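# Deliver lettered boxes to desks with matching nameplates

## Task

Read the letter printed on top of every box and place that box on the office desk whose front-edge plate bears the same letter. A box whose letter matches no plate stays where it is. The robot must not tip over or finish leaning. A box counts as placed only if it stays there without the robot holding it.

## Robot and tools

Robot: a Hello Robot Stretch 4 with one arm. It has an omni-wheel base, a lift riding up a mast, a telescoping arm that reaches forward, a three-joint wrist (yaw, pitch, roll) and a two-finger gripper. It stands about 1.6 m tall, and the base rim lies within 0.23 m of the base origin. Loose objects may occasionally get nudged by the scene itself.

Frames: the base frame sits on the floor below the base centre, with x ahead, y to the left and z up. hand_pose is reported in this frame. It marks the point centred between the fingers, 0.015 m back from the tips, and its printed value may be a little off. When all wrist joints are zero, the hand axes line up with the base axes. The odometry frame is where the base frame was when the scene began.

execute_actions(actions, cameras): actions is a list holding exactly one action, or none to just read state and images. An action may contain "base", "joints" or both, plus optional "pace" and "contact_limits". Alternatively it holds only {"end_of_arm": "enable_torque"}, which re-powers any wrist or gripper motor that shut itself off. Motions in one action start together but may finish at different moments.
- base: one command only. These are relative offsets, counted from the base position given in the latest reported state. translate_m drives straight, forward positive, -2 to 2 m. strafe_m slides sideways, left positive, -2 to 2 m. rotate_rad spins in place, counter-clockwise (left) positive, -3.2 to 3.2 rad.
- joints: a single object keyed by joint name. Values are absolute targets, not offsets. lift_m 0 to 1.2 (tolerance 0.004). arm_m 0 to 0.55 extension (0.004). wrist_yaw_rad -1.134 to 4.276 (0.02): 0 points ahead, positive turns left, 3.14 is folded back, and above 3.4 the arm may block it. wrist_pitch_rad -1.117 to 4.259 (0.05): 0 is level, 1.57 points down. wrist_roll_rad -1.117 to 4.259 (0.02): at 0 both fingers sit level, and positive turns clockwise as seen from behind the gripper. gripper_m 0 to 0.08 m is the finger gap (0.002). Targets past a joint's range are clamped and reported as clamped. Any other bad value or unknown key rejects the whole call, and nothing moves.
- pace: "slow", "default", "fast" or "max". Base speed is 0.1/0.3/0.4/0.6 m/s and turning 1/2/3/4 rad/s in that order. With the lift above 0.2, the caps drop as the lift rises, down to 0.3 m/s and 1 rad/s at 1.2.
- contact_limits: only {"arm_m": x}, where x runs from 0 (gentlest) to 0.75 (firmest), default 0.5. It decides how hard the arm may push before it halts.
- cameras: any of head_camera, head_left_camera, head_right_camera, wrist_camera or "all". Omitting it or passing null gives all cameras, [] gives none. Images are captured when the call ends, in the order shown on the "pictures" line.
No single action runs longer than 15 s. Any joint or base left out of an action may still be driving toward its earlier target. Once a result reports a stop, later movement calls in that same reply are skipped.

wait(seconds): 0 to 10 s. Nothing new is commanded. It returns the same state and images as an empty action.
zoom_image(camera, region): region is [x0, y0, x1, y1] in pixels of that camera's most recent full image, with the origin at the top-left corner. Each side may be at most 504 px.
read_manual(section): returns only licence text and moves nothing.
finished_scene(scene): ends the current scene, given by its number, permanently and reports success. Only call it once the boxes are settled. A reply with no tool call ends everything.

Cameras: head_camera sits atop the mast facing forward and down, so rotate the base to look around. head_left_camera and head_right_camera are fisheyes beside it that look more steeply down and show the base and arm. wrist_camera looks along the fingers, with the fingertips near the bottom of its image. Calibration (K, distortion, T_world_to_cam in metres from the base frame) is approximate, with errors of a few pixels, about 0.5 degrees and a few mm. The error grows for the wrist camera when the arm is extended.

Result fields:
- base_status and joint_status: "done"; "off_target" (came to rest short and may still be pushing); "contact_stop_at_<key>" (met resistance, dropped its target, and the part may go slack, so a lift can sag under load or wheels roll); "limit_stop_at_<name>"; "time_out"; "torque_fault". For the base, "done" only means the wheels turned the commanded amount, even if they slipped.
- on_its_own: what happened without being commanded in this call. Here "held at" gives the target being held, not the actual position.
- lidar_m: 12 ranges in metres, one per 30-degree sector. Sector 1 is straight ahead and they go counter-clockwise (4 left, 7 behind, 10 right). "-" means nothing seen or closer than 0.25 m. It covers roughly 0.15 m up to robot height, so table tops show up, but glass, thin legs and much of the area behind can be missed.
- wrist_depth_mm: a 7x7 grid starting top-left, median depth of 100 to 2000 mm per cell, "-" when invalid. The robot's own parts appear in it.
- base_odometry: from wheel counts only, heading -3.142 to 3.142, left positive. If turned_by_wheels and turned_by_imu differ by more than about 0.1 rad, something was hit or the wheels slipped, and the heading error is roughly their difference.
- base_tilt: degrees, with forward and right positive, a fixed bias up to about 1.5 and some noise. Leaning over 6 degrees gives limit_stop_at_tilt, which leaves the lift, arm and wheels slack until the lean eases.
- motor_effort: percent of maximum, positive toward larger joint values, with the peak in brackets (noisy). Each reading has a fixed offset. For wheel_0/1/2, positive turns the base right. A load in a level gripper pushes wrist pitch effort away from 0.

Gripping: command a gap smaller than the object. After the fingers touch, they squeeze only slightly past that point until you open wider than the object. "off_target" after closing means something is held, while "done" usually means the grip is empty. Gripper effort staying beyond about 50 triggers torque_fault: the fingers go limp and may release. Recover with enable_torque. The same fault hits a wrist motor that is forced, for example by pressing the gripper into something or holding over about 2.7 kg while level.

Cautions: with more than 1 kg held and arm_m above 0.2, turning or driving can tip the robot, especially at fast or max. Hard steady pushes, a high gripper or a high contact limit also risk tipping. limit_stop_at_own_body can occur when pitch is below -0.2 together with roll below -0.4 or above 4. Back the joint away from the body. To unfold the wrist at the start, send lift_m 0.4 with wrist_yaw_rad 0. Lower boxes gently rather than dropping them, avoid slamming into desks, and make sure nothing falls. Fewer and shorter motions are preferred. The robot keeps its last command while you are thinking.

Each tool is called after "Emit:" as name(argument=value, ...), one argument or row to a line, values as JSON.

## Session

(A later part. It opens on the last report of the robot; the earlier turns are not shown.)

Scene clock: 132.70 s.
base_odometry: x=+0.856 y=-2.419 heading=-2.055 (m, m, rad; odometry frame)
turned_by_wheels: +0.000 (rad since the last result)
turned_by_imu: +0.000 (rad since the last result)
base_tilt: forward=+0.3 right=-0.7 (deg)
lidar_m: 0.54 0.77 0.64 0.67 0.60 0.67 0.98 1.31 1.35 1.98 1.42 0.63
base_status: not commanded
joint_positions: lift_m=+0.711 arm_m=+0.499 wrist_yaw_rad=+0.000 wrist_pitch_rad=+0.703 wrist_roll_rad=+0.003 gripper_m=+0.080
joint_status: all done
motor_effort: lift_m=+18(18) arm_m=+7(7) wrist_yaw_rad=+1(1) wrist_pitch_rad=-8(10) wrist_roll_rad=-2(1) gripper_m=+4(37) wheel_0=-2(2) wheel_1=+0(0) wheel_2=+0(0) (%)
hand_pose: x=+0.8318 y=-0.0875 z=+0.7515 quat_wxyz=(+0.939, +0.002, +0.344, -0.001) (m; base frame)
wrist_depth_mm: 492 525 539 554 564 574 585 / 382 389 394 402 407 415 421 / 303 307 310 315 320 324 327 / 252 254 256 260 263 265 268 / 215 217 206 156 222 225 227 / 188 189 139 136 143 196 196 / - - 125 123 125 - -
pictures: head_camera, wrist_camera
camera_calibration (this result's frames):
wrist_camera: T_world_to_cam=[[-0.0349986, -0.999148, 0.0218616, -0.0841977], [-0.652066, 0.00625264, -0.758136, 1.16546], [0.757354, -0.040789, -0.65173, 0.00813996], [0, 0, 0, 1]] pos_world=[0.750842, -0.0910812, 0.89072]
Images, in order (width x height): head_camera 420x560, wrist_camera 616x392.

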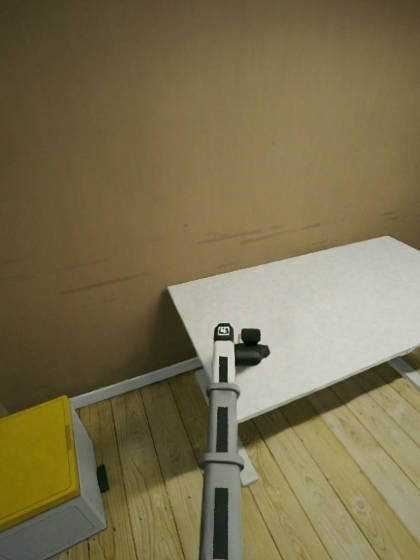

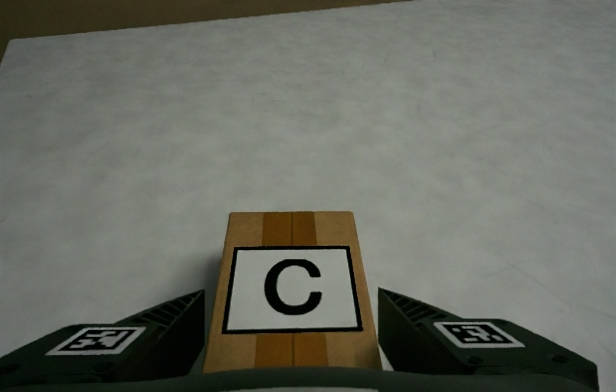

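Emit:
zoom_image(
  camera="head_camera",
  region=[360, 325, 420, 375],
)

Region (360, 325, 420, 375) of head_camera's 420x560 image, scaled by 8.400, with more detail than that image has.

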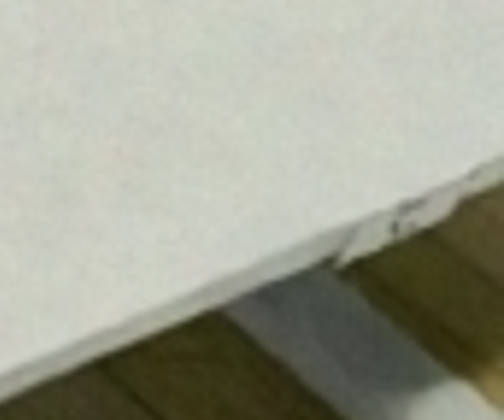

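Emit:
execute_actions(
  actions=[
    {"base": {"translate_m": -0.25}, "joints": {"arm_m": 0.05, "lift_m": 0.72}, "pace": "max"},
  ],
  cameras=["wrist_camera"],
)

Emit:
execute_actions(
  actions=[
    {"base": {"rotate_rad": -1.156}, "joints": {"arm_m": 0.0, "lift_m": 0.27, "wrist_pitch_rad": 1.15}, "pace": "max"},
  ],
  cameras=["head_camera"],
)

Scene clock: 156.43 s.
base_odometry: x=+0.973 y=-2.197 heading=-2.055 (m, m, rad; odometry frame)
turned_by_wheels: +0.000 (rad since the last result)
turned_by_imu: +0.002 (rad since the last result)
base_tilt: forward=+0.2 right=-0.8 (deg)
lidar_m: 0.76 0.79 0.72 0.48 0.49 0.53 0.88 1.19 1.09 1.63 2.35 0.91
base_status: done
joint_positions: lift_m=+0.720 arm_m=+0.051 wrist_yaw_rad=+0.000 wrist_pitch_rad=+0.703 wrist_roll_rad=+0.003 gripper_m=+0.080
joint_status: all done
motor_effort: lift_m=+21(23) arm_m=-8(9) wrist_yaw_rad=+1(2) wrist_pitch_rad=-8(8) wrist_roll_rad=-2(1) gripper_m=+4(4) wheel_0=+2(6) wheel_1=+1(7) wheel_2=-2(8) (%)
hand_pose: x=+0.3846 y=-0.0875 z=+0.7607 quat_wxyz=(+0.939, +0.002, +0.344, -0.001) (m; base frame)
wrist_depth_mm: 1008 1098 683 591 647 723 1397 / 1098 1205 1308 1499 1756 1983 - / 1182 1308 1464 1618 1708 1708 1708 / 1255 1336 1366 1397 1397 1397 1430 / 1098 1160 1160 1138 1205 1182 1205 / 917 1008 991 1025 160 1042 1042 / - - 904 931 140 - 946
pictures: wrist_camera
camera_calibration (this result's frames):
wrist_camera: T_world_to_cam=[[-0.03518, -0.999142, 0.021835, -0.0999886], [-0.651936, 0.00638427, -0.758247, 0.880894], [0.757457, -0.0409102, -0.651602, 0.352751], [0, 0, 0, 1]] pos_world=[0.303576, -0.0910956, 0.899971]
Images, in order (width x height): wrist_camera 616x392.

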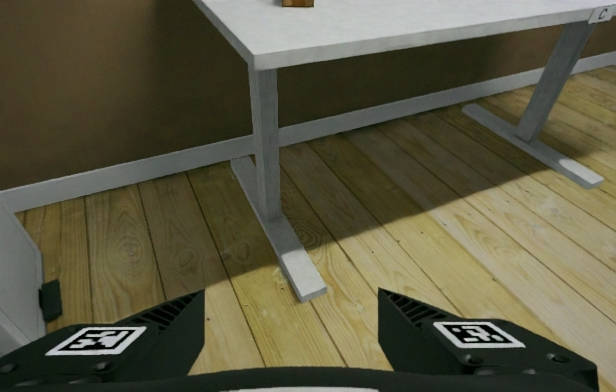

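Scene clock: 158.13 s.
base_odometry: x=+0.973 y=-2.197 heading=+3.072 (m, m, rad; odometry frame)
turned_by_wheels: -1.156 (rad since the last result)
turned_by_imu: -1.159 (rad since the last result)
base_tilt: forward=+0.3 right=-0.7 (deg)
lidar_m: 2.38 1.03 0.80 0.85 0.80 0.52 0.50 0.53 0.71 1.89 1.10 1.44
base_status: done
joint_positions: lift_m=+0.270 arm_m=+0.001 wrist_yaw_rad=+0.000 wrist_pitch_rad=+1.151 wrist_roll_rad=+0.003 gripper_m=+0.080
joint_status: all done
motor_effort: lift_m=+19(19) arm_m=-8(9) wrist_yaw_rad=+1(2) wrist_pitch_rad=-4(5) wrist_roll_rad=-1(1) gripper_m=+4(4) wheel_0=-1(8) wheel_1=-1(8) wheel_2=+1(13) (%)
hand_pose: x=+0.2589 y=-0.0874 z=+0.2541 quat_wxyz=(+0.839, +0.001, +0.544, -0.001) (m; base frame)
wrist_depth_mm: 544 549 559 569 574 585 591 / 504 512 517 525 535 539 544 / 469 473 480 488 496 500 508 / 439 445 452 455 459 466 469 / 415 418 421 427 430 433 439 / 392 394 394 402 159 410 413 / - - 377 384 140 - -
pictures: head_camera
Images, in order (width x height): head_camera 420x560.

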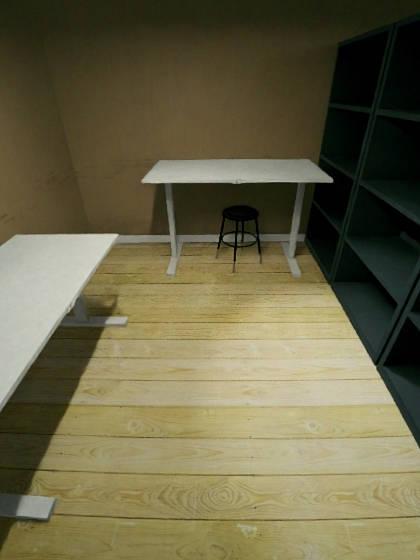

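Emit:
execute_actions(
  actions=[],
)

Scene clock: 166.77 s.
base_odometry: x=+0.973 y=-2.197 heading=+3.072 (m, m, rad; odometry frame)
turned_by_wheels: +0.000 (rad since the last result)
turned_by_imu: +0.001 (rad since the last result)
base_tilt: forward=+0.2 right=-0.7 (deg)
lidar_m: 2.35 1.08 0.80 0.84 0.81 0.53 0.51 0.53 0.72 1.92 1.08 1.45
base_status: done
joint_positions: lift_m=+0.270 arm_m=+0.001 wrist_yaw_rad=+0.000 wrist_pitch_rad=+1.151 wrist_roll_rad=+0.003 gripper_m=+0.080
joint_status: all done
motor_effort: lift_m=+19(19) arm_m=-8(9) wrist_yaw_rad=+1(2) wrist_pitch_rad=-5(5) wrist_roll_rad=-1(1) gripper_m=+4(4) wheel_0=-1(8) wheel_1=-1(8) wheel_2=+1(13) (%)
hand_pose: x=+0.2589 y=-0.0874 z=+0.2541 quat_wxyz=(+0.839, +0.001, +0.544, -0.001) (m; base frame)
wrist_depth_mm: 549 554 559 569 574 585 591 / 504 512 517 525 530 539 544 / 473 477 480 488 492 500 504 / 439 445 449 452 459 466 469 / 415 418 421 430 430 436 439 / 392 394 394 402 159 410 413 / - - 377 382 140 - -
pictures: head_camera, head_left_camera, head_right_camera, wrist_camera
camera_calibration (this result's frames):
wrist_camera: T_world_to_cam=[[-0.0219633, -0.999153, 0.0347853, -0.100009], [-0.91638, 0.00620871, -0.400262, 0.392303], [0.399708, -0.0406676, -0.91574, 0.277591], [0, 0, 0, 1]] pos_world=[0.246346, -0.0910714, 0.414704]
Images, in order (width x height): head_camera 420x560, head_left_camera 420x672, head_right_camera 420x672, wrist_camera 616x392.

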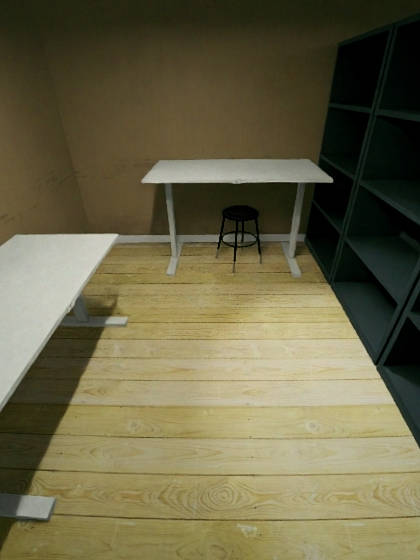

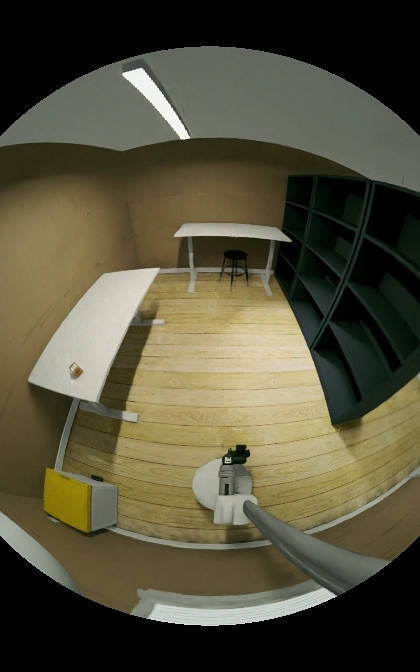

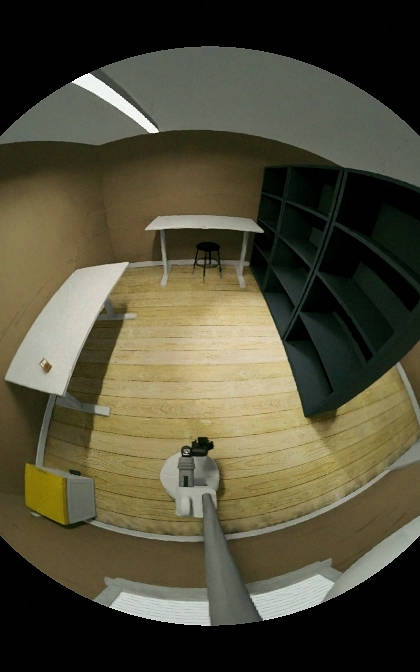

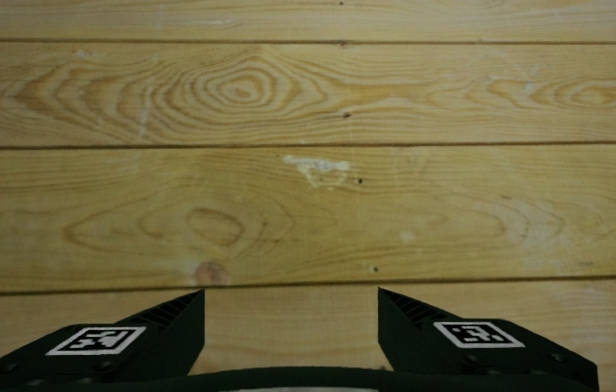

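Emit:
execute_actions(
  actions=[
    {"base": {"strafe_m": -2.0}, "joints": {"lift_m": 0.2, "wrist_pitch_rad": 1.0}, "pace": "max"},
  ],
  cameras=["head_camera", "head_left_camera"],
)

Scene clock: 179.00 s.
base_odometry: x=+1.112 y=-0.202 heading=+3.072 (m, m, rad; odometry frame)
turned_by_wheels: +0.000 (rad since the last result)
turned_by_imu: +0.008 (rad since the last result)
base_tilt: forward=+0.3 right=-0.7 (deg)
lidar_m: 2.08 0.67 0.62 2.11 0.72 0.46 0.45 0.44 0.66 1.21 1.24 1.69
base_status: done
joint_positions: lift_m=+0.200 arm_m=+0.001 wrist_yaw_rad=+0.000 wrist_pitch_rad=+1.002 wrist_roll_rad=+0.003 gripper_m=+0.080
joint_status: all done
motor_effort: lift_m=+19(19) arm_m=-8(8) wrist_yaw_rad=+0(1) wrist_pitch_rad=-6(10) wrist_roll_rad=-2(1) gripper_m=+4(4) wheel_0=-2(14) wheel_1=+1(12) wheel_2=+0(1) (%)
hand_pose: x=+0.2869 y=-0.0874 z=+0.1992 quat_wxyz=(+0.877, +0.001, +0.480, -0.001) (m; base frame)
wrist_depth_mm: 569 574 585 591 603 609 615 / 500 508 517 521 530 539 544 / 452 455 462 466 473 480 484 / 407 415 418 424 424 433 436 / 375 379 384 387 392 392 397 / 345 347 347 353 159 362 364 / - - 325 334 140 - -
pictures: head_camera, head_left_camera
Images, in order (width x height): head_camera 420x560, head_left_camera 420x672.

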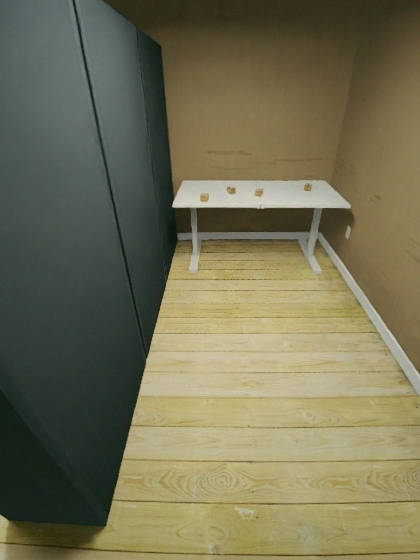

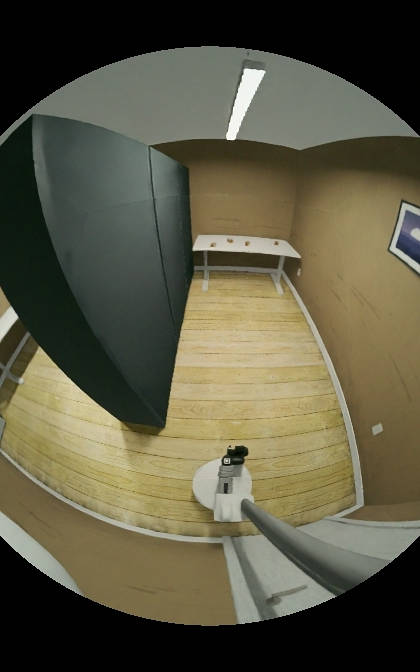

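Emit:
zoom_image(
  camera="head_camera",
  region=[160, 160, 360, 280],
)

Region (160, 160, 360, 280) of head_camera's 420x560 image, scaled by 2.520, with more detail than that image has; it fills the top 302 rows of this view, and the rest is white.

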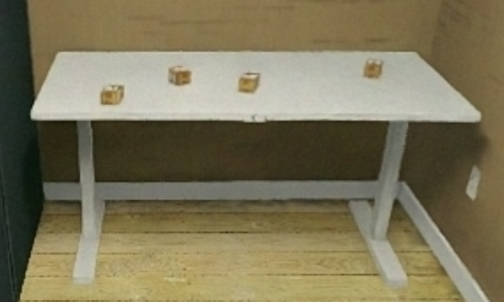

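Emit:
execute_actions(
  actions=[
    {"base": {"translate_m": 2.0}, "joints": {"lift_m": 0.80, "wrist_pitch_rad": 0.7, "wrist_yaw_rad": 0.25, "arm_m": 0.28}, "pace": "max"},
  ],
  cameras=["head_camera", "wrist_camera"],
)

Scene clock: 190.80 s.
base_odometry: x=-0.884 y=-0.063 heading=+3.072 (m, m, rad; odometry frame)
turned_by_wheels: +0.000 (rad since the last result)
turned_by_imu: +0.002 (rad since the last result)
base_tilt: forward=+0.2 right=-0.7 (deg)
lidar_m: 0.43 0.45 0.53 0.50 0.53 0.75 2.46 1.71 1.21 1.13 0.62 0.47
base_status: done
joint_positions: lift_m=+0.800 arm_m=+0.279 wrist_yaw_rad=+0.250 wrist_pitch_rad=+0.702 wrist_roll_rad=+0.003 gripper_m=+0.080
joint_status: all done
motor_effort: lift_m=+23(27) arm_m=+8(9) wrist_yaw_rad=+0(9) wrist_pitch_rad=-7(18) wrist_roll_rad=-1(2) gripper_m=+4(4) wheel_0=-1(8) wheel_1=-2(8) wheel_2=+1(14) (%)
hand_pose: x=+0.6285 y=-0.0445 z=+0.8407 quat_wxyz=(+0.932, -0.041, +0.341, +0.117) (m; base frame)
wrist_depth_mm: 683 741 715 683 647 627 603 / 627 591 609 615 627 647 634 / 466 469 477 480 488 492 496 / 387 389 394 384 389 404 410 / 330 332 334 319 296 343 347 / 287 289 285 293 159 298 300 / - - 259 265 140 - -
pictures: head_camera, wrist_camera
camera_calibration (this result's frames):
wrist_camera: T_world_to_cam=[[0.213516, -0.976695, 0.0218434, -0.205541], [-0.632892, -0.155321, -0.7585, 1.08128], [0.744216, 0.148128, -0.651307, 0.238398], [0, 0, 0, 1]] pos_world=[0.550803, -0.0681188, 0.979915]
Images, in order (width x height): head_camera 420x560, wrist_camera 616x392.

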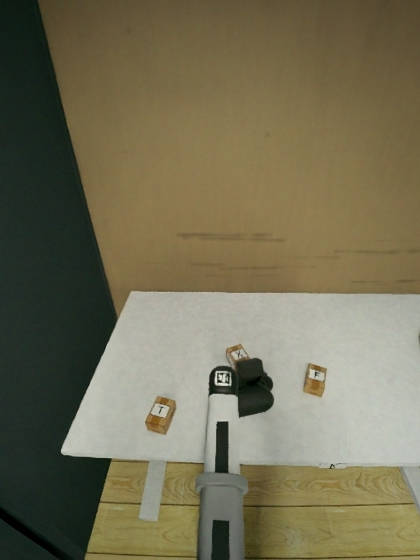

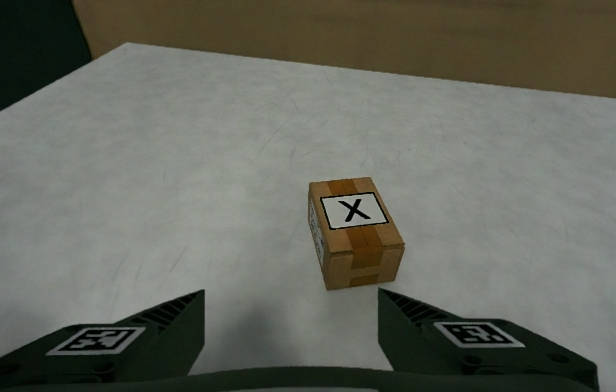

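Emit:
zoom_image(
  camera="wrist_camera",
  region=[280, 160, 440, 310],
)

Region (280, 160, 440, 310) of wrist_camera's 616x392 image, scaled by 3.150; it fills the top 472 rows of this view, and the rest is white.

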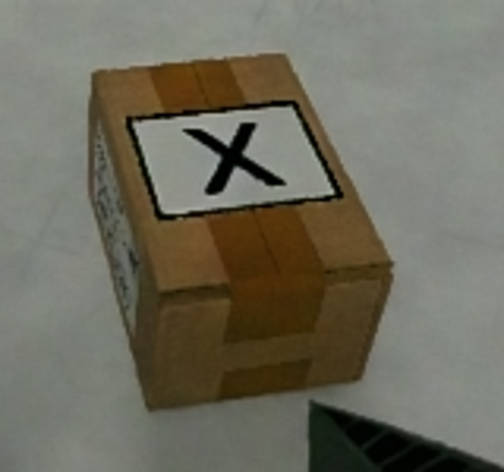

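Emit:
execute_actions(
  actions=[
    {"base": {"strafe_m": -0.035}, "joints": {"lift_m": 0.765, "wrist_yaw_rad": 0.38, "arm_m": 0.428}, "pace": "max"},
  ],
  cameras=["head_camera", "wrist_camera"],
)

Scene clock: 208.40 s.
base_odometry: x=-0.881 y=-0.028 heading=+3.072 (m, m, rad; odometry frame)
turned_by_wheels: +0.000 (rad since the last result)
turned_by_imu: +0.002 (rad since the last result)
base_tilt: forward=+0.2 right=-0.7 (deg)
lidar_m: 0.44 0.43 0.59 0.52 0.57 0.77 2.45 1.63 1.16 1.09 0.64 0.46
base_status: done
joint_positions: lift_m=+0.765 arm_m=+0.427 wrist_yaw_rad=+0.380 wrist_pitch_rad=+0.702 wrist_roll_rad=+0.003 gripper_m=+0.080
joint_status: all done
motor_effort: lift_m=+19(21) arm_m=+8(9) wrist_yaw_rad=+0(3) wrist_pitch_rad=-7(8) wrist_roll_rad=-1(1) gripper_m=+4(4) wheel_0=+0(9) wheel_1=+2(8) wheel_2=+0(7) (%)
hand_pose: x=+0.7807 y=-0.0209 z=+0.8060 quat_wxyz=(+0.922, -0.063, +0.338, +0.177) (m; base frame)
wrist_depth_mm: 640 647 603 554 512 477 449 / 508 517 525 530 539 512 484 / 402 404 413 415 421 424 430 / 332 336 340 342 347 349 353 / 285 286 289 290 294 297 298 / 248 250 239 197 159 257 259 / - - 178 178 140 - -
pictures: head_camera, wrist_camera
camera_calibration (this result's frames):
wrist_camera: T_world_to_cam=[[0.338339, -0.940771, 0.0218513, -0.310964], [-0.607436, -0.236076, -0.758479, 1.1334], [0.718713, 0.24335, -0.651331, 0.120951], [0, 0, 0, 1]] pos_world=[0.706748, -0.0544123, 0.945231]
Images, in order (width x height): head_camera 420x560, wrist_camera 616x392.

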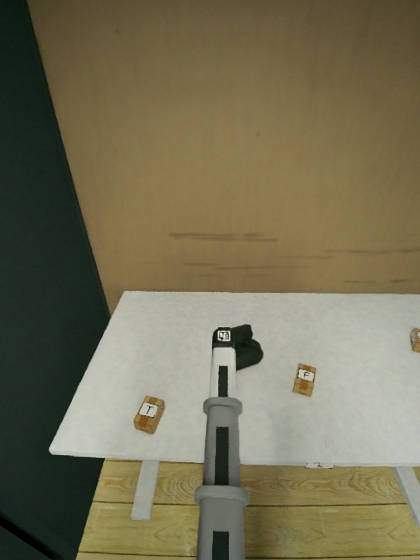

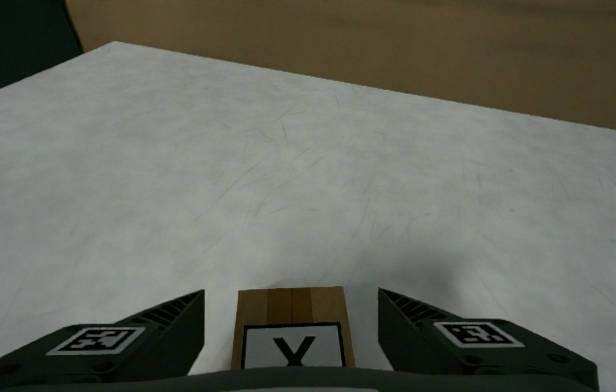

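Emit:
execute_actions(
  actions=[
    {"joints": {"lift_m": 0.71}, "pace": "max"},
  ],
  cameras=["wrist_camera"],
)

Emit:
execute_actions(
  actions=[
    {"joints": {"gripper_m": 0.045}, "pace": "max"},
  ],
  cameras=["wrist_camera"],
)

Scene clock: 212.23 s.
base_odometry: x=-0.881 y=-0.028 heading=+3.072 (m, m, rad; odometry frame)
turned_by_wheels: +0.000 (rad since the last result)
turned_by_imu: +0.001 (rad since the last result)
base_tilt: forward=+0.2 right=-0.7 (deg)
lidar_m: 0.41 0.44 0.57 0.50 0.56 0.77 2.46 1.64 1.17 1.11 0.63 0.45
base_status: not commanded
joint_positions: lift_m=+0.710 arm_m=+0.427 wrist_yaw_rad=+0.380 wrist_pitch_rad=+0.702 wrist_roll_rad=+0.003 gripper_m=+0.080
joint_status: all done
motor_effort: lift_m=+19(19) arm_m=+8(8) wrist_yaw_rad=+0(0) wrist_pitch_rad=-8(8) wrist_roll_rad=+0(1) gripper_m=+4(4) wheel_0=+0(1) wheel_1=+2(2) wheel_2=+0(0) (%)
hand_pose: x=+0.7807 y=-0.0210 z=+0.7510 quat_wxyz=(+0.922, -0.063, +0.338, +0.177) (m; base frame)
wrist_depth_mm: 521 530 539 535 508 477 449 / 382 389 394 402 407 413 418 / 303 309 312 315 319 322 325 / 252 254 256 259 262 265 266 / 215 216 206 156 222 224 226 / 188 189 138 135 143 195 195 / - - 124 122 123 - -
pictures: wrist_camera
camera_calibration (this result's frames):
wrist_camera: T_world_to_cam=[[0.338343, -0.940769, 0.0218596, -0.309774], [-0.607603, -0.236142, -0.758324, 1.09163], [0.71857, 0.243292, -0.651511, 0.0853533], [0, 0, 0, 1]] pos_world=[0.706755, -0.0544122, 0.890189]
Images, in order (width x height): wrist_camera 616x392.

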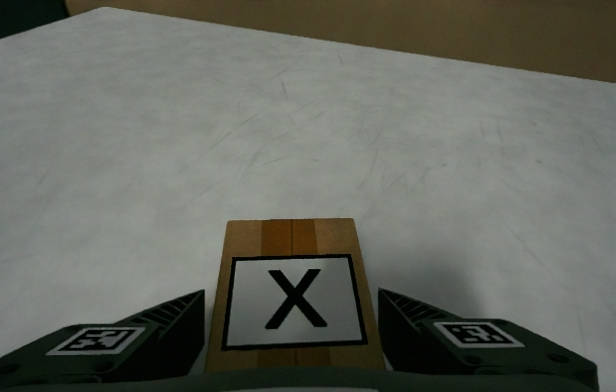

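Scene clock: 213.27 s.
base_odometry: x=-0.881 y=-0.028 heading=+3.072 (m, m, rad; odometry frame)
turned_by_wheels: +0.000 (rad since the last result)
turned_by_imu: +0.000 (rad since the last result)
base_tilt: forward=+0.2 right=-0.7 (deg)
lidar_m: 0.41 0.44 0.58 0.53 0.57 0.76 2.45 1.65 1.18 1.10 0.64 0.44
base_status: not commanded
joint_positions: lift_m=+0.710 arm_m=+0.427 wrist_yaw_rad=+0.380 wrist_pitch_rad=+0.702 wrist_roll_rad=+0.003 gripper_m=+0.059
joint_status: gripper_m off_target (ended at +0.059, target +0.045)
on_its_own: gripper_m is held at +0.054, not at your +0.045, by its contact guard: the fingers met something
motor_effort: lift_m=+19(19) arm_m=+8(8) wrist_yaw_rad=+0(0) wrist_pitch_rad=-8(7) wrist_roll_rad=-2(1) gripper_m=-37(40) wheel_0=+0(0) wheel_1=+2(2) wheel_2=+0(0) (%)
hand_pose: x=+0.7807 y=-0.0210 z=+0.7510 quat_wxyz=(+0.922, -0.063, +0.338, +0.177) (m; base frame)
wrist_depth_mm: 521 530 539 535 508 477 449 / 382 389 392 402 404 413 418 / 303 307 312 315 319 322 325 / 252 254 256 259 262 265 267 / 216 216 206 156 222 224 226 / 187 189 135 135 140 195 196 / 170 - 122 122 120 - 177
pictures: wrist_camera
camera_calibration (this result's frames):
wrist_camera: T_world_to_cam=[[0.338343, -0.940769, 0.0218575, -0.309773], [-0.607586, -0.236135, -0.75834, 1.09163], [0.718584, 0.243299, -0.651493, 0.0853291], [0, 0, 0, 1]] pos_world=[0.706755, -0.0544121, 0.890191]
Images, in order (width x height): wrist_camera 616x392.

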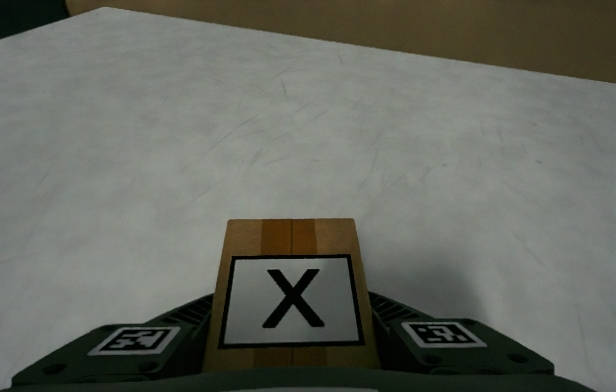

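Emit:
execute_actions(
  actions=[
    {"base": {"translate_m": -2.0}, "joints": {"lift_m": 0.745, "arm_m": 0.0}, "pace": "max"},
  ],
  cameras=["head_left_camera", "wrist_camera"],
)

Scene clock: 229.73 s.
base_odometry: x=+1.114 y=-0.168 heading=+3.072 (m, m, rad; odometry frame)
turned_by_wheels: +0.000 (rad since the last result)
turned_by_imu: +0.005 (rad since the last result)
base_tilt: forward=+0.3 right=-0.7 (deg)
lidar_m: 2.20 0.74 0.62 2.12 0.70 0.48 0.45 0.43 0.64 1.16 1.21 1.63
base_status: done
joint_positions: lift_m=+0.745 arm_m=+0.001 wrist_yaw_rad=+0.380 wrist_pitch_rad=+0.703 wrist_roll_rad=+0.003 gripper_m=+0.059
joint_status: all done
on_its_own: gripper_m is held at +0.054, not at your +0.045, by its contact guard: the fingers met something
motor_effort: lift_m=+22(27) arm_m=-8(9) wrist_yaw_rad=+1(0) wrist_pitch_rad=-9(9) wrist_roll_rad=-1(2) gripper_m=-37(36) wheel_0=+0(8) wheel_1=-1(6) wheel_2=-1(10) (%)
hand_pose: x=+0.3554 y=-0.0210 z=+0.7856 quat_wxyz=(+0.922, -0.063, +0.338, +0.177) (m; base frame)
wrist_depth_mm: 564 732 1025 1708 - - - / 591 759 1098 1921 - - - / 615 809 1182 1661 1756 1808 1756 / 634 854 1255 1430 1464 1430 1464 / 661 891 1098 156 1205 1229 1229 / 715 878 135 135 140 1060 1078 / 878 - 122 122 120 - 976
pictures: head_left_camera, wrist_camera
camera_calibration (this result's frames):
wrist_camera: T_world_to_cam=[[0.338186, -0.940826, 0.0218216, -0.166613], [-0.608106, -0.236167, -0.757913, 0.859345], [0.718218, 0.243046, -0.65199, 0.414018], [0, 0, 0, 1]] pos_world=[0.281564, -0.05443, 0.92488]
Images, in order (width x height): head_left_camera 420x672, wrist_camera 616x392.

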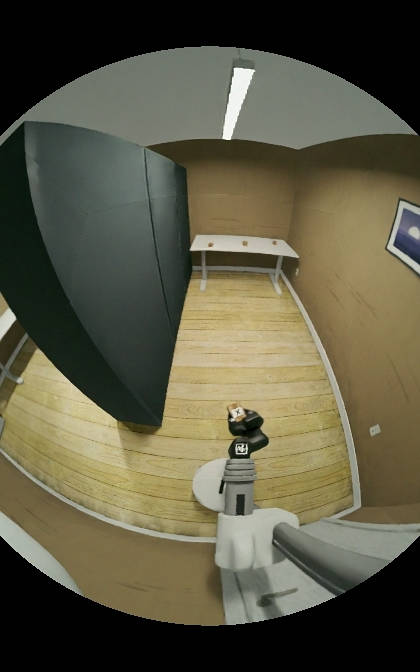

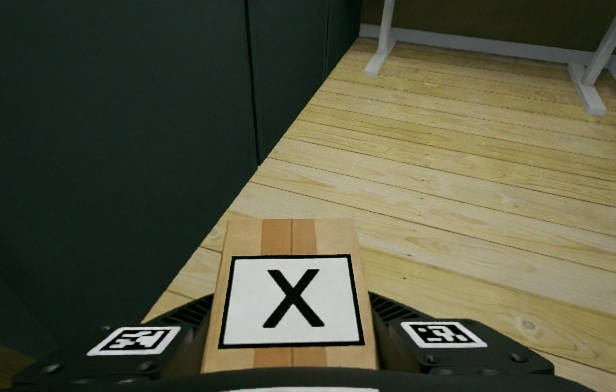

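Emit:
execute_actions(
  actions=[
    {"base": {"strafe_m": 1.34}, "joints": {"lift_m": 0.3, "wrist_pitch_rad": 1.15, "wrist_yaw_rad": 0.0}, "pace": "max"},
  ],
  cameras=["head_camera", "head_right_camera"],
)

Scene clock: 240.47 s.
base_odometry: x=+1.021 y=-1.505 heading=+3.072 (m, m, rad; odometry frame)
turned_by_wheels: +0.000 (rad since the last result)
turned_by_imu: -0.001 (rad since the last result)
base_tilt: forward=+0.2 right=-0.7 (deg)
lidar_m: 1.30 2.06 1.43 1.49 0.76 0.48 0.50 0.51 0.73 1.79 0.58 0.51
base_status: done
joint_positions: lift_m=+0.300 arm_m=+0.001 wrist_yaw_rad=+0.000 wrist_pitch_rad=+1.152 wrist_roll_rad=+0.003 gripper_m=+0.059
joint_status: all done
on_its_own: gripper_m is held at +0.054, not at your +0.045, by its contact guard: the fingers met something
motor_effort: lift_m=+19(20) arm_m=-7(8) wrist_yaw_rad=-1(7) wrist_pitch_rad=-5(8) wrist_roll_rad=-1(1) gripper_m=-37(37) wheel_0=+1(11) wheel_1=-2(12) wheel_2=+0(1) (%)
hand_pose: x=+0.2587 y=-0.0874 z=+0.2841 quat_wxyz=(+0.839, +0.001, +0.545, -0.001) (m; base frame)
wrist_depth_mm: 585 591 603 609 615 535 521 / 539 549 554 564 569 512 480 / 504 508 517 521 530 517 382 / 473 477 484 488 492 488 469 / 442 449 439 156 462 466 469 / 418 421 134 135 140 439 442 / 399 - 122 122 120 - 424
pictures: head_camera, head_right_camera
Images, in order (width x height): head_camera 420x560, head_right_camera 420x672.

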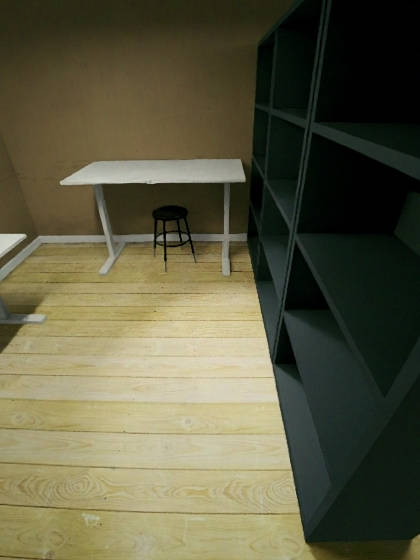

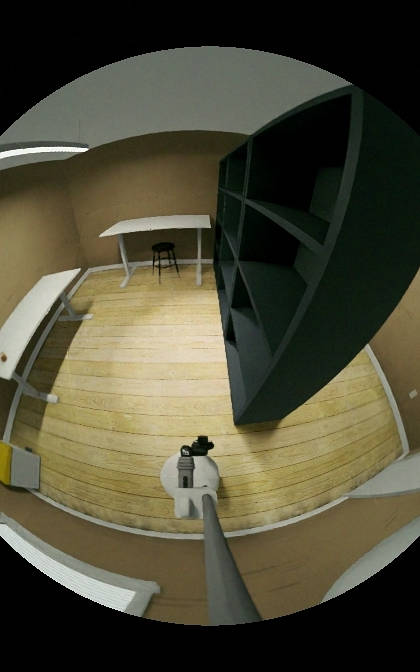

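Emit:
execute_actions(
  actions=[
    {"base": {"translate_m": 1.7}, "joints": {"lift_m": 1.005, "wrist_pitch_rad": 0.7, "wrist_yaw_rad": 0.7, "arm_m": 0.53}, "pace": "max"},
  ],
  cameras=["head_camera", "wrist_camera"],
)

Scene clock: 262.57 s.
base_odometry: x=-0.675 y=-1.386 heading=+3.072 (m, m, rad; odometry frame)
turned_by_wheels: +0.000 (rad since the last result)
turned_by_imu: +0.002 (rad since the last result)
base_tilt: forward=+0.2 right=-0.7 (deg)
lidar_m: 0.67 0.70 0.97 1.42 1.48 2.37 2.21 0.45 0.29 0.26 0.28 0.41
base_status: done
joint_positions: lift_m=+1.005 arm_m=+0.529 wrist_yaw_rad=+0.700 wrist_pitch_rad=+0.703 wrist_roll_rad=+0.003 gripper_m=+0.059
joint_status: all done
on_its_own: gripper_m is held at +0.054, not at your +0.045, by its contact guard: the fingers met something
motor_effort: lift_m=+23(27) arm_m=+8(9) wrist_yaw_rad=+0(10) wrist_pitch_rad=-9(19) wrist_roll_rad=+0(2) gripper_m=-36(37) wheel_0=+0(7) wheel_1=-1(8) wheel_2=+1(14) (%)
hand_pose: x=+0.8800 y=+0.0377 z=+1.0456 quat_wxyz=(+0.882, -0.117, +0.324, +0.321) (m; base frame)
wrist_depth_mm: 707 732 750 750 699 615 549 / 530 539 549 554 559 569 564 / 418 424 427 433 439 442 449 / 345 351 353 355 359 366 368 / 297 298 283 155 306 307 310 / 259 260 135 135 140 267 270 / 235 - 121 122 120 - 244
pictures: head_camera, wrist_camera
camera_calibration (this result's frames):
wrist_camera: T_world_to_cam=[[0.617083, -0.786592, 0.0219212, -0.545797], [-0.502677, -0.415478, -0.758085, 1.30339], [0.605412, 0.456783, -0.651787, 0.283495], [0, 0, 0, 1]] pos_world=[0.820357, -0.0172839, 1.18483]
Images, in order (width x height): head_camera 420x560, wrist_camera 616x392.

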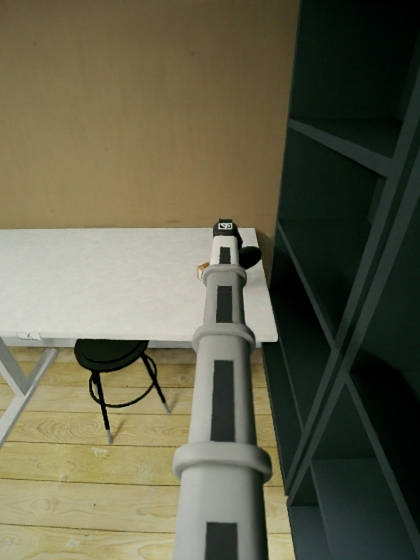

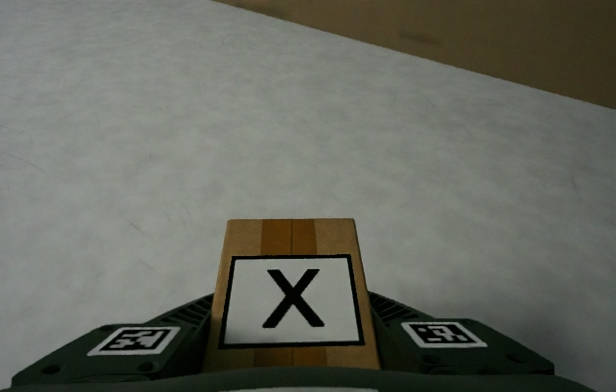

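Emit:
zoom_image(
  camera="head_camera",
  region=[0, 310, 80, 360],
)

Region (0, 310, 80, 360) of head_camera's 420x560 image, scaled by 6.300, with more detail than that image has; it fills the top 315 rows of this view, and the rest is white.

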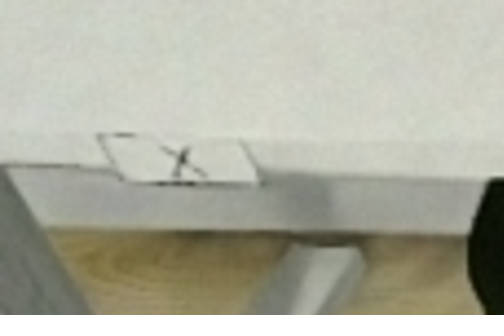

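Emit:
execute_actions(
  actions=[
    {"joints": {"lift_m": 0.943}, "pace": "max"},
  ],
  cameras=["wrist_camera"],
)

Scene clock: 266.10 s.
base_odometry: x=-0.675 y=-1.386 heading=+3.072 (m, m, rad; odometry frame)
turned_by_wheels: +0.000 (rad since the last result)
turned_by_imu: +0.001 (rad since the last result)
base_tilt: forward=+0.3 right=-0.7 (deg)
lidar_m: 0.64 0.69 0.98 1.42 1.50 2.35 2.21 0.44 0.29 0.26 0.28 0.41
base_status: not commanded
joint_positions: lift_m=+0.943 arm_m=+0.529 wrist_yaw_rad=+0.700 wrist_pitch_rad=+0.703 wrist_roll_rad=+0.003 gripper_m=+0.059
joint_status: all done
on_its_own: gripper_m is held at +0.054, not at your +0.045, by its contact guard: the fingers met something
motor_effort: lift_m=+20(22) arm_m=+8(8) wrist_yaw_rad=+0(0) wrist_pitch_rad=-10(10) wrist_roll_rad=-1(2) gripper_m=-37(36) wheel_0=+0(0) wheel_1=-1(1) wheel_2=+1(1) (%)
hand_pose: x=+0.8799 y=+0.0376 z=+0.9837 quat_wxyz=(+0.882, -0.117, +0.324, +0.321) (m; base frame)
wrist_depth_mm: 521 535 544 554 564 580 544 / 387 394 402 404 413 415 421 / 307 312 314 319 322 325 329 / 255 257 259 263 264 267 270 / 217 220 208 155 224 226 229 / 190 191 134 135 140 196 198 / 172 - 122 122 120 - 179
pictures: wrist_camera
camera_calibration (this result's frames):
wrist_camera: T_world_to_cam=[[0.617089, -0.786587, 0.0219333, -0.544465], [-0.502878, -0.415648, -0.757859, 1.25647], [0.605239, 0.456637, -0.65205, 0.243654], [0, 0, 0, 1]] pos_world=[0.820364, -0.0172835, 1.12304]
Images, in order (width x height): wrist_camera 616x392.

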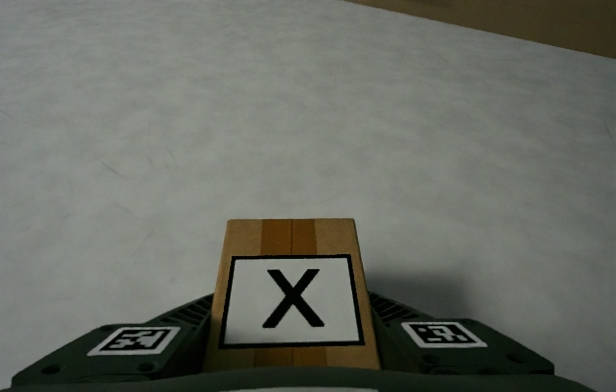

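Emit:
execute_actions(
  actions=[
    {"joints": {"gripper_m": 0.08}, "pace": "max"},
  ],
  cameras=["wrist_camera"],
)

Emit:
execute_actions(
  actions=[
    {"joints": {"lift_m": 1.0}, "pace": "max"},
  ],
)

Scene clock: 268.53 s.
base_odometry: x=-0.675 y=-1.386 heading=+3.072 (m, m, rad; odometry frame)
turned_by_wheels: +0.000 (rad since the last result)
turned_by_imu: +0.001 (rad since the last result)
base_tilt: forward=+0.3 right=-0.7 (deg)
lidar_m: 0.64 0.70 0.97 1.42 1.49 2.35 2.23 0.44 0.28 0.27 0.29 0.42
base_status: not commanded
joint_positions: lift_m=+0.943 arm_m=+0.529 wrist_yaw_rad=+0.700 wrist_pitch_rad=+0.703 wrist_roll_rad=+0.003 gripper_m=+0.080
joint_status: all done
motor_effort: lift_m=+20(20) arm_m=+7(8) wrist_yaw_rad=+0(0) wrist_pitch_rad=-9(10) wrist_roll_rad=-2(0) gripper_m=+4(35) wheel_0=+0(0) wheel_1=-1(1) wheel_2=+1(1) (%)
hand_pose: x=+0.8800 y=+0.0377 z=+0.9838 quat_wxyz=(+0.882, -0.117, +0.324, +0.321) (m; base frame)
wrist_depth_mm: 525 535 549 559 569 580 544 / 389 397 399 404 413 418 424 / 309 312 317 319 325 327 330 / 256 257 260 264 266 268 270 / 218 220 208 159 225 228 229 / 191 191 141 138 145 197 198 / - - 127 125 125 - -
pictures: wrist_camera
camera_calibration (this result's frames):
wrist_camera: T_world_to_cam=[[0.617081, -0.786595, 0.0219185, -0.544443], [-0.502641, -0.415445, -0.758127, 1.2566], [0.605445, 0.456809, -0.651738, 0.24316], [0, 0, 0, 1]] pos_world=[0.820365, -0.0172842, 1.12307]
Images, in order (width x height): wrist_camera 616x392.

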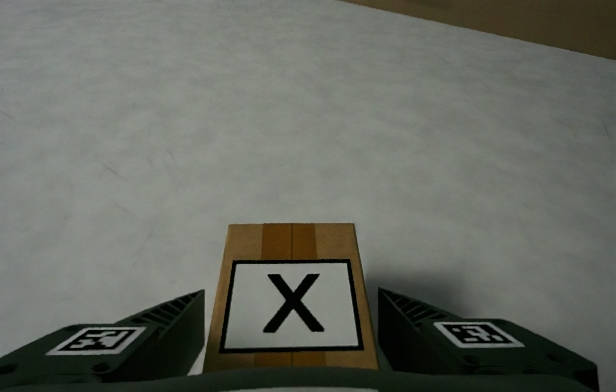

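Scene clock: 269.30 s.
base_odometry: x=-0.675 y=-1.386 heading=+3.072 (m, m, rad; odometry frame)
turned_by_wheels: +0.000 (rad since the last result)
turned_by_imu: +0.000 (rad since the last result)
base_tilt: forward=+0.2 right=-0.7 (deg)
lidar_m: 0.63 0.71 0.96 1.42 1.49 2.36 2.22 0.45 0.29 0.26 0.29 0.42
base_status: not commanded
joint_positions: lift_m=+1.000 arm_m=+0.529 wrist_yaw_rad=+0.700 wrist_pitch_rad=+0.702 wrist_roll_rad=+0.003 gripper_m=+0.080
joint_status: all done
motor_effort: lift_m=+23(25) arm_m=+8(8) wrist_yaw_rad=+1(0) wrist_pitch_rad=-8(8) wrist_roll_rad=-2(1) gripper_m=+4(4) wheel_0=+0(0) wheel_1=-1(1) wheel_2=+1(1) (%)
hand_pose: x=+0.8800 y=+0.0377 z=+1.0407 quat_wxyz=(+0.882, -0.117, +0.324, +0.321) (m; base frame)
wrist_depth_mm: 699 707 723 750 699 615 549 / 517 530 535 544 549 559 569 / 413 415 421 424 430 436 442 / 340 343 347 351 353 357 362 / 291 293 294 297 300 301 304 / 254 255 244 202 160 263 264 / - - 185 183 140 - -
pictures: head_camera, head_left_camera, head_right_camera, wrist_camera
camera_calibration (this result's frames):
wrist_camera: T_world_to_cam=[[0.617073, -0.786601, 0.0219022, -0.545666], [-0.50237, -0.415217, -0.758432, 1.29983], [0.605678, 0.457005, -0.651384, 0.279595], [0, 0, 0, 1]] pos_world=[0.820369, -0.0172848, 1.17991]
Images, in order (width x height): head_camera 420x560, head_left_camera 420x672, head_right_camera 420x672, wrist_camera 616x392.

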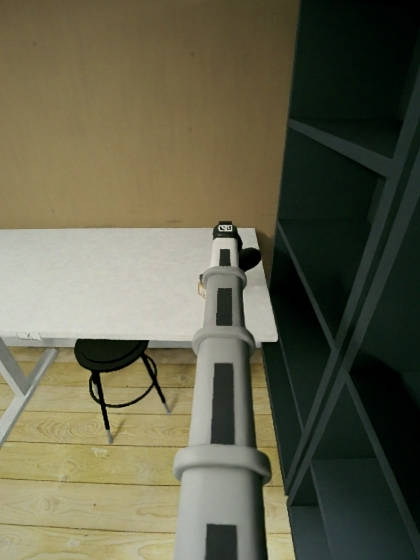

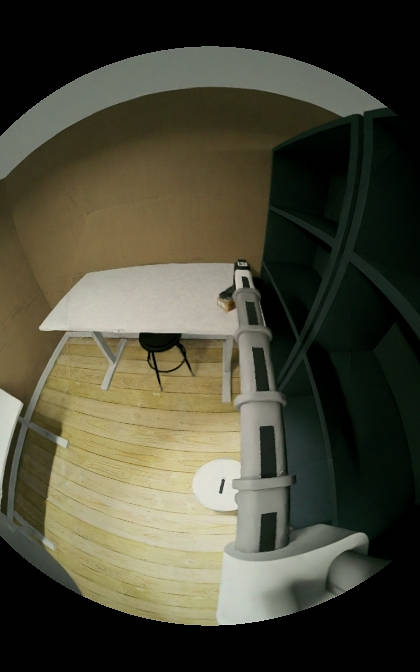

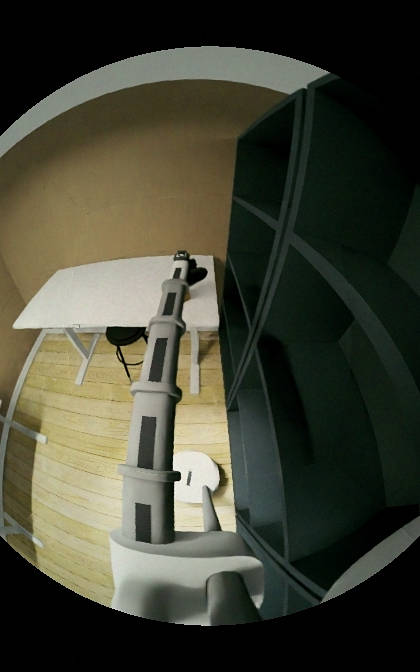

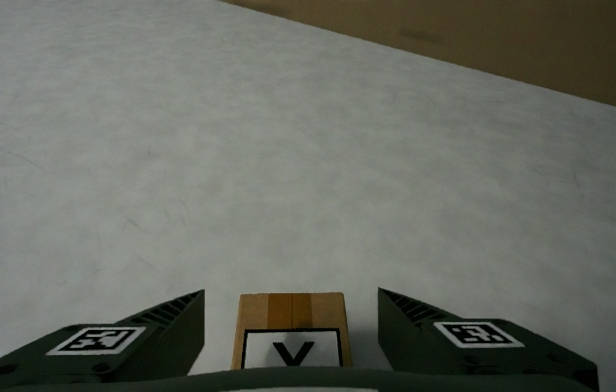

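Emit:
finished_scene(
  scene=2,
)

The scene is finished: the task was done.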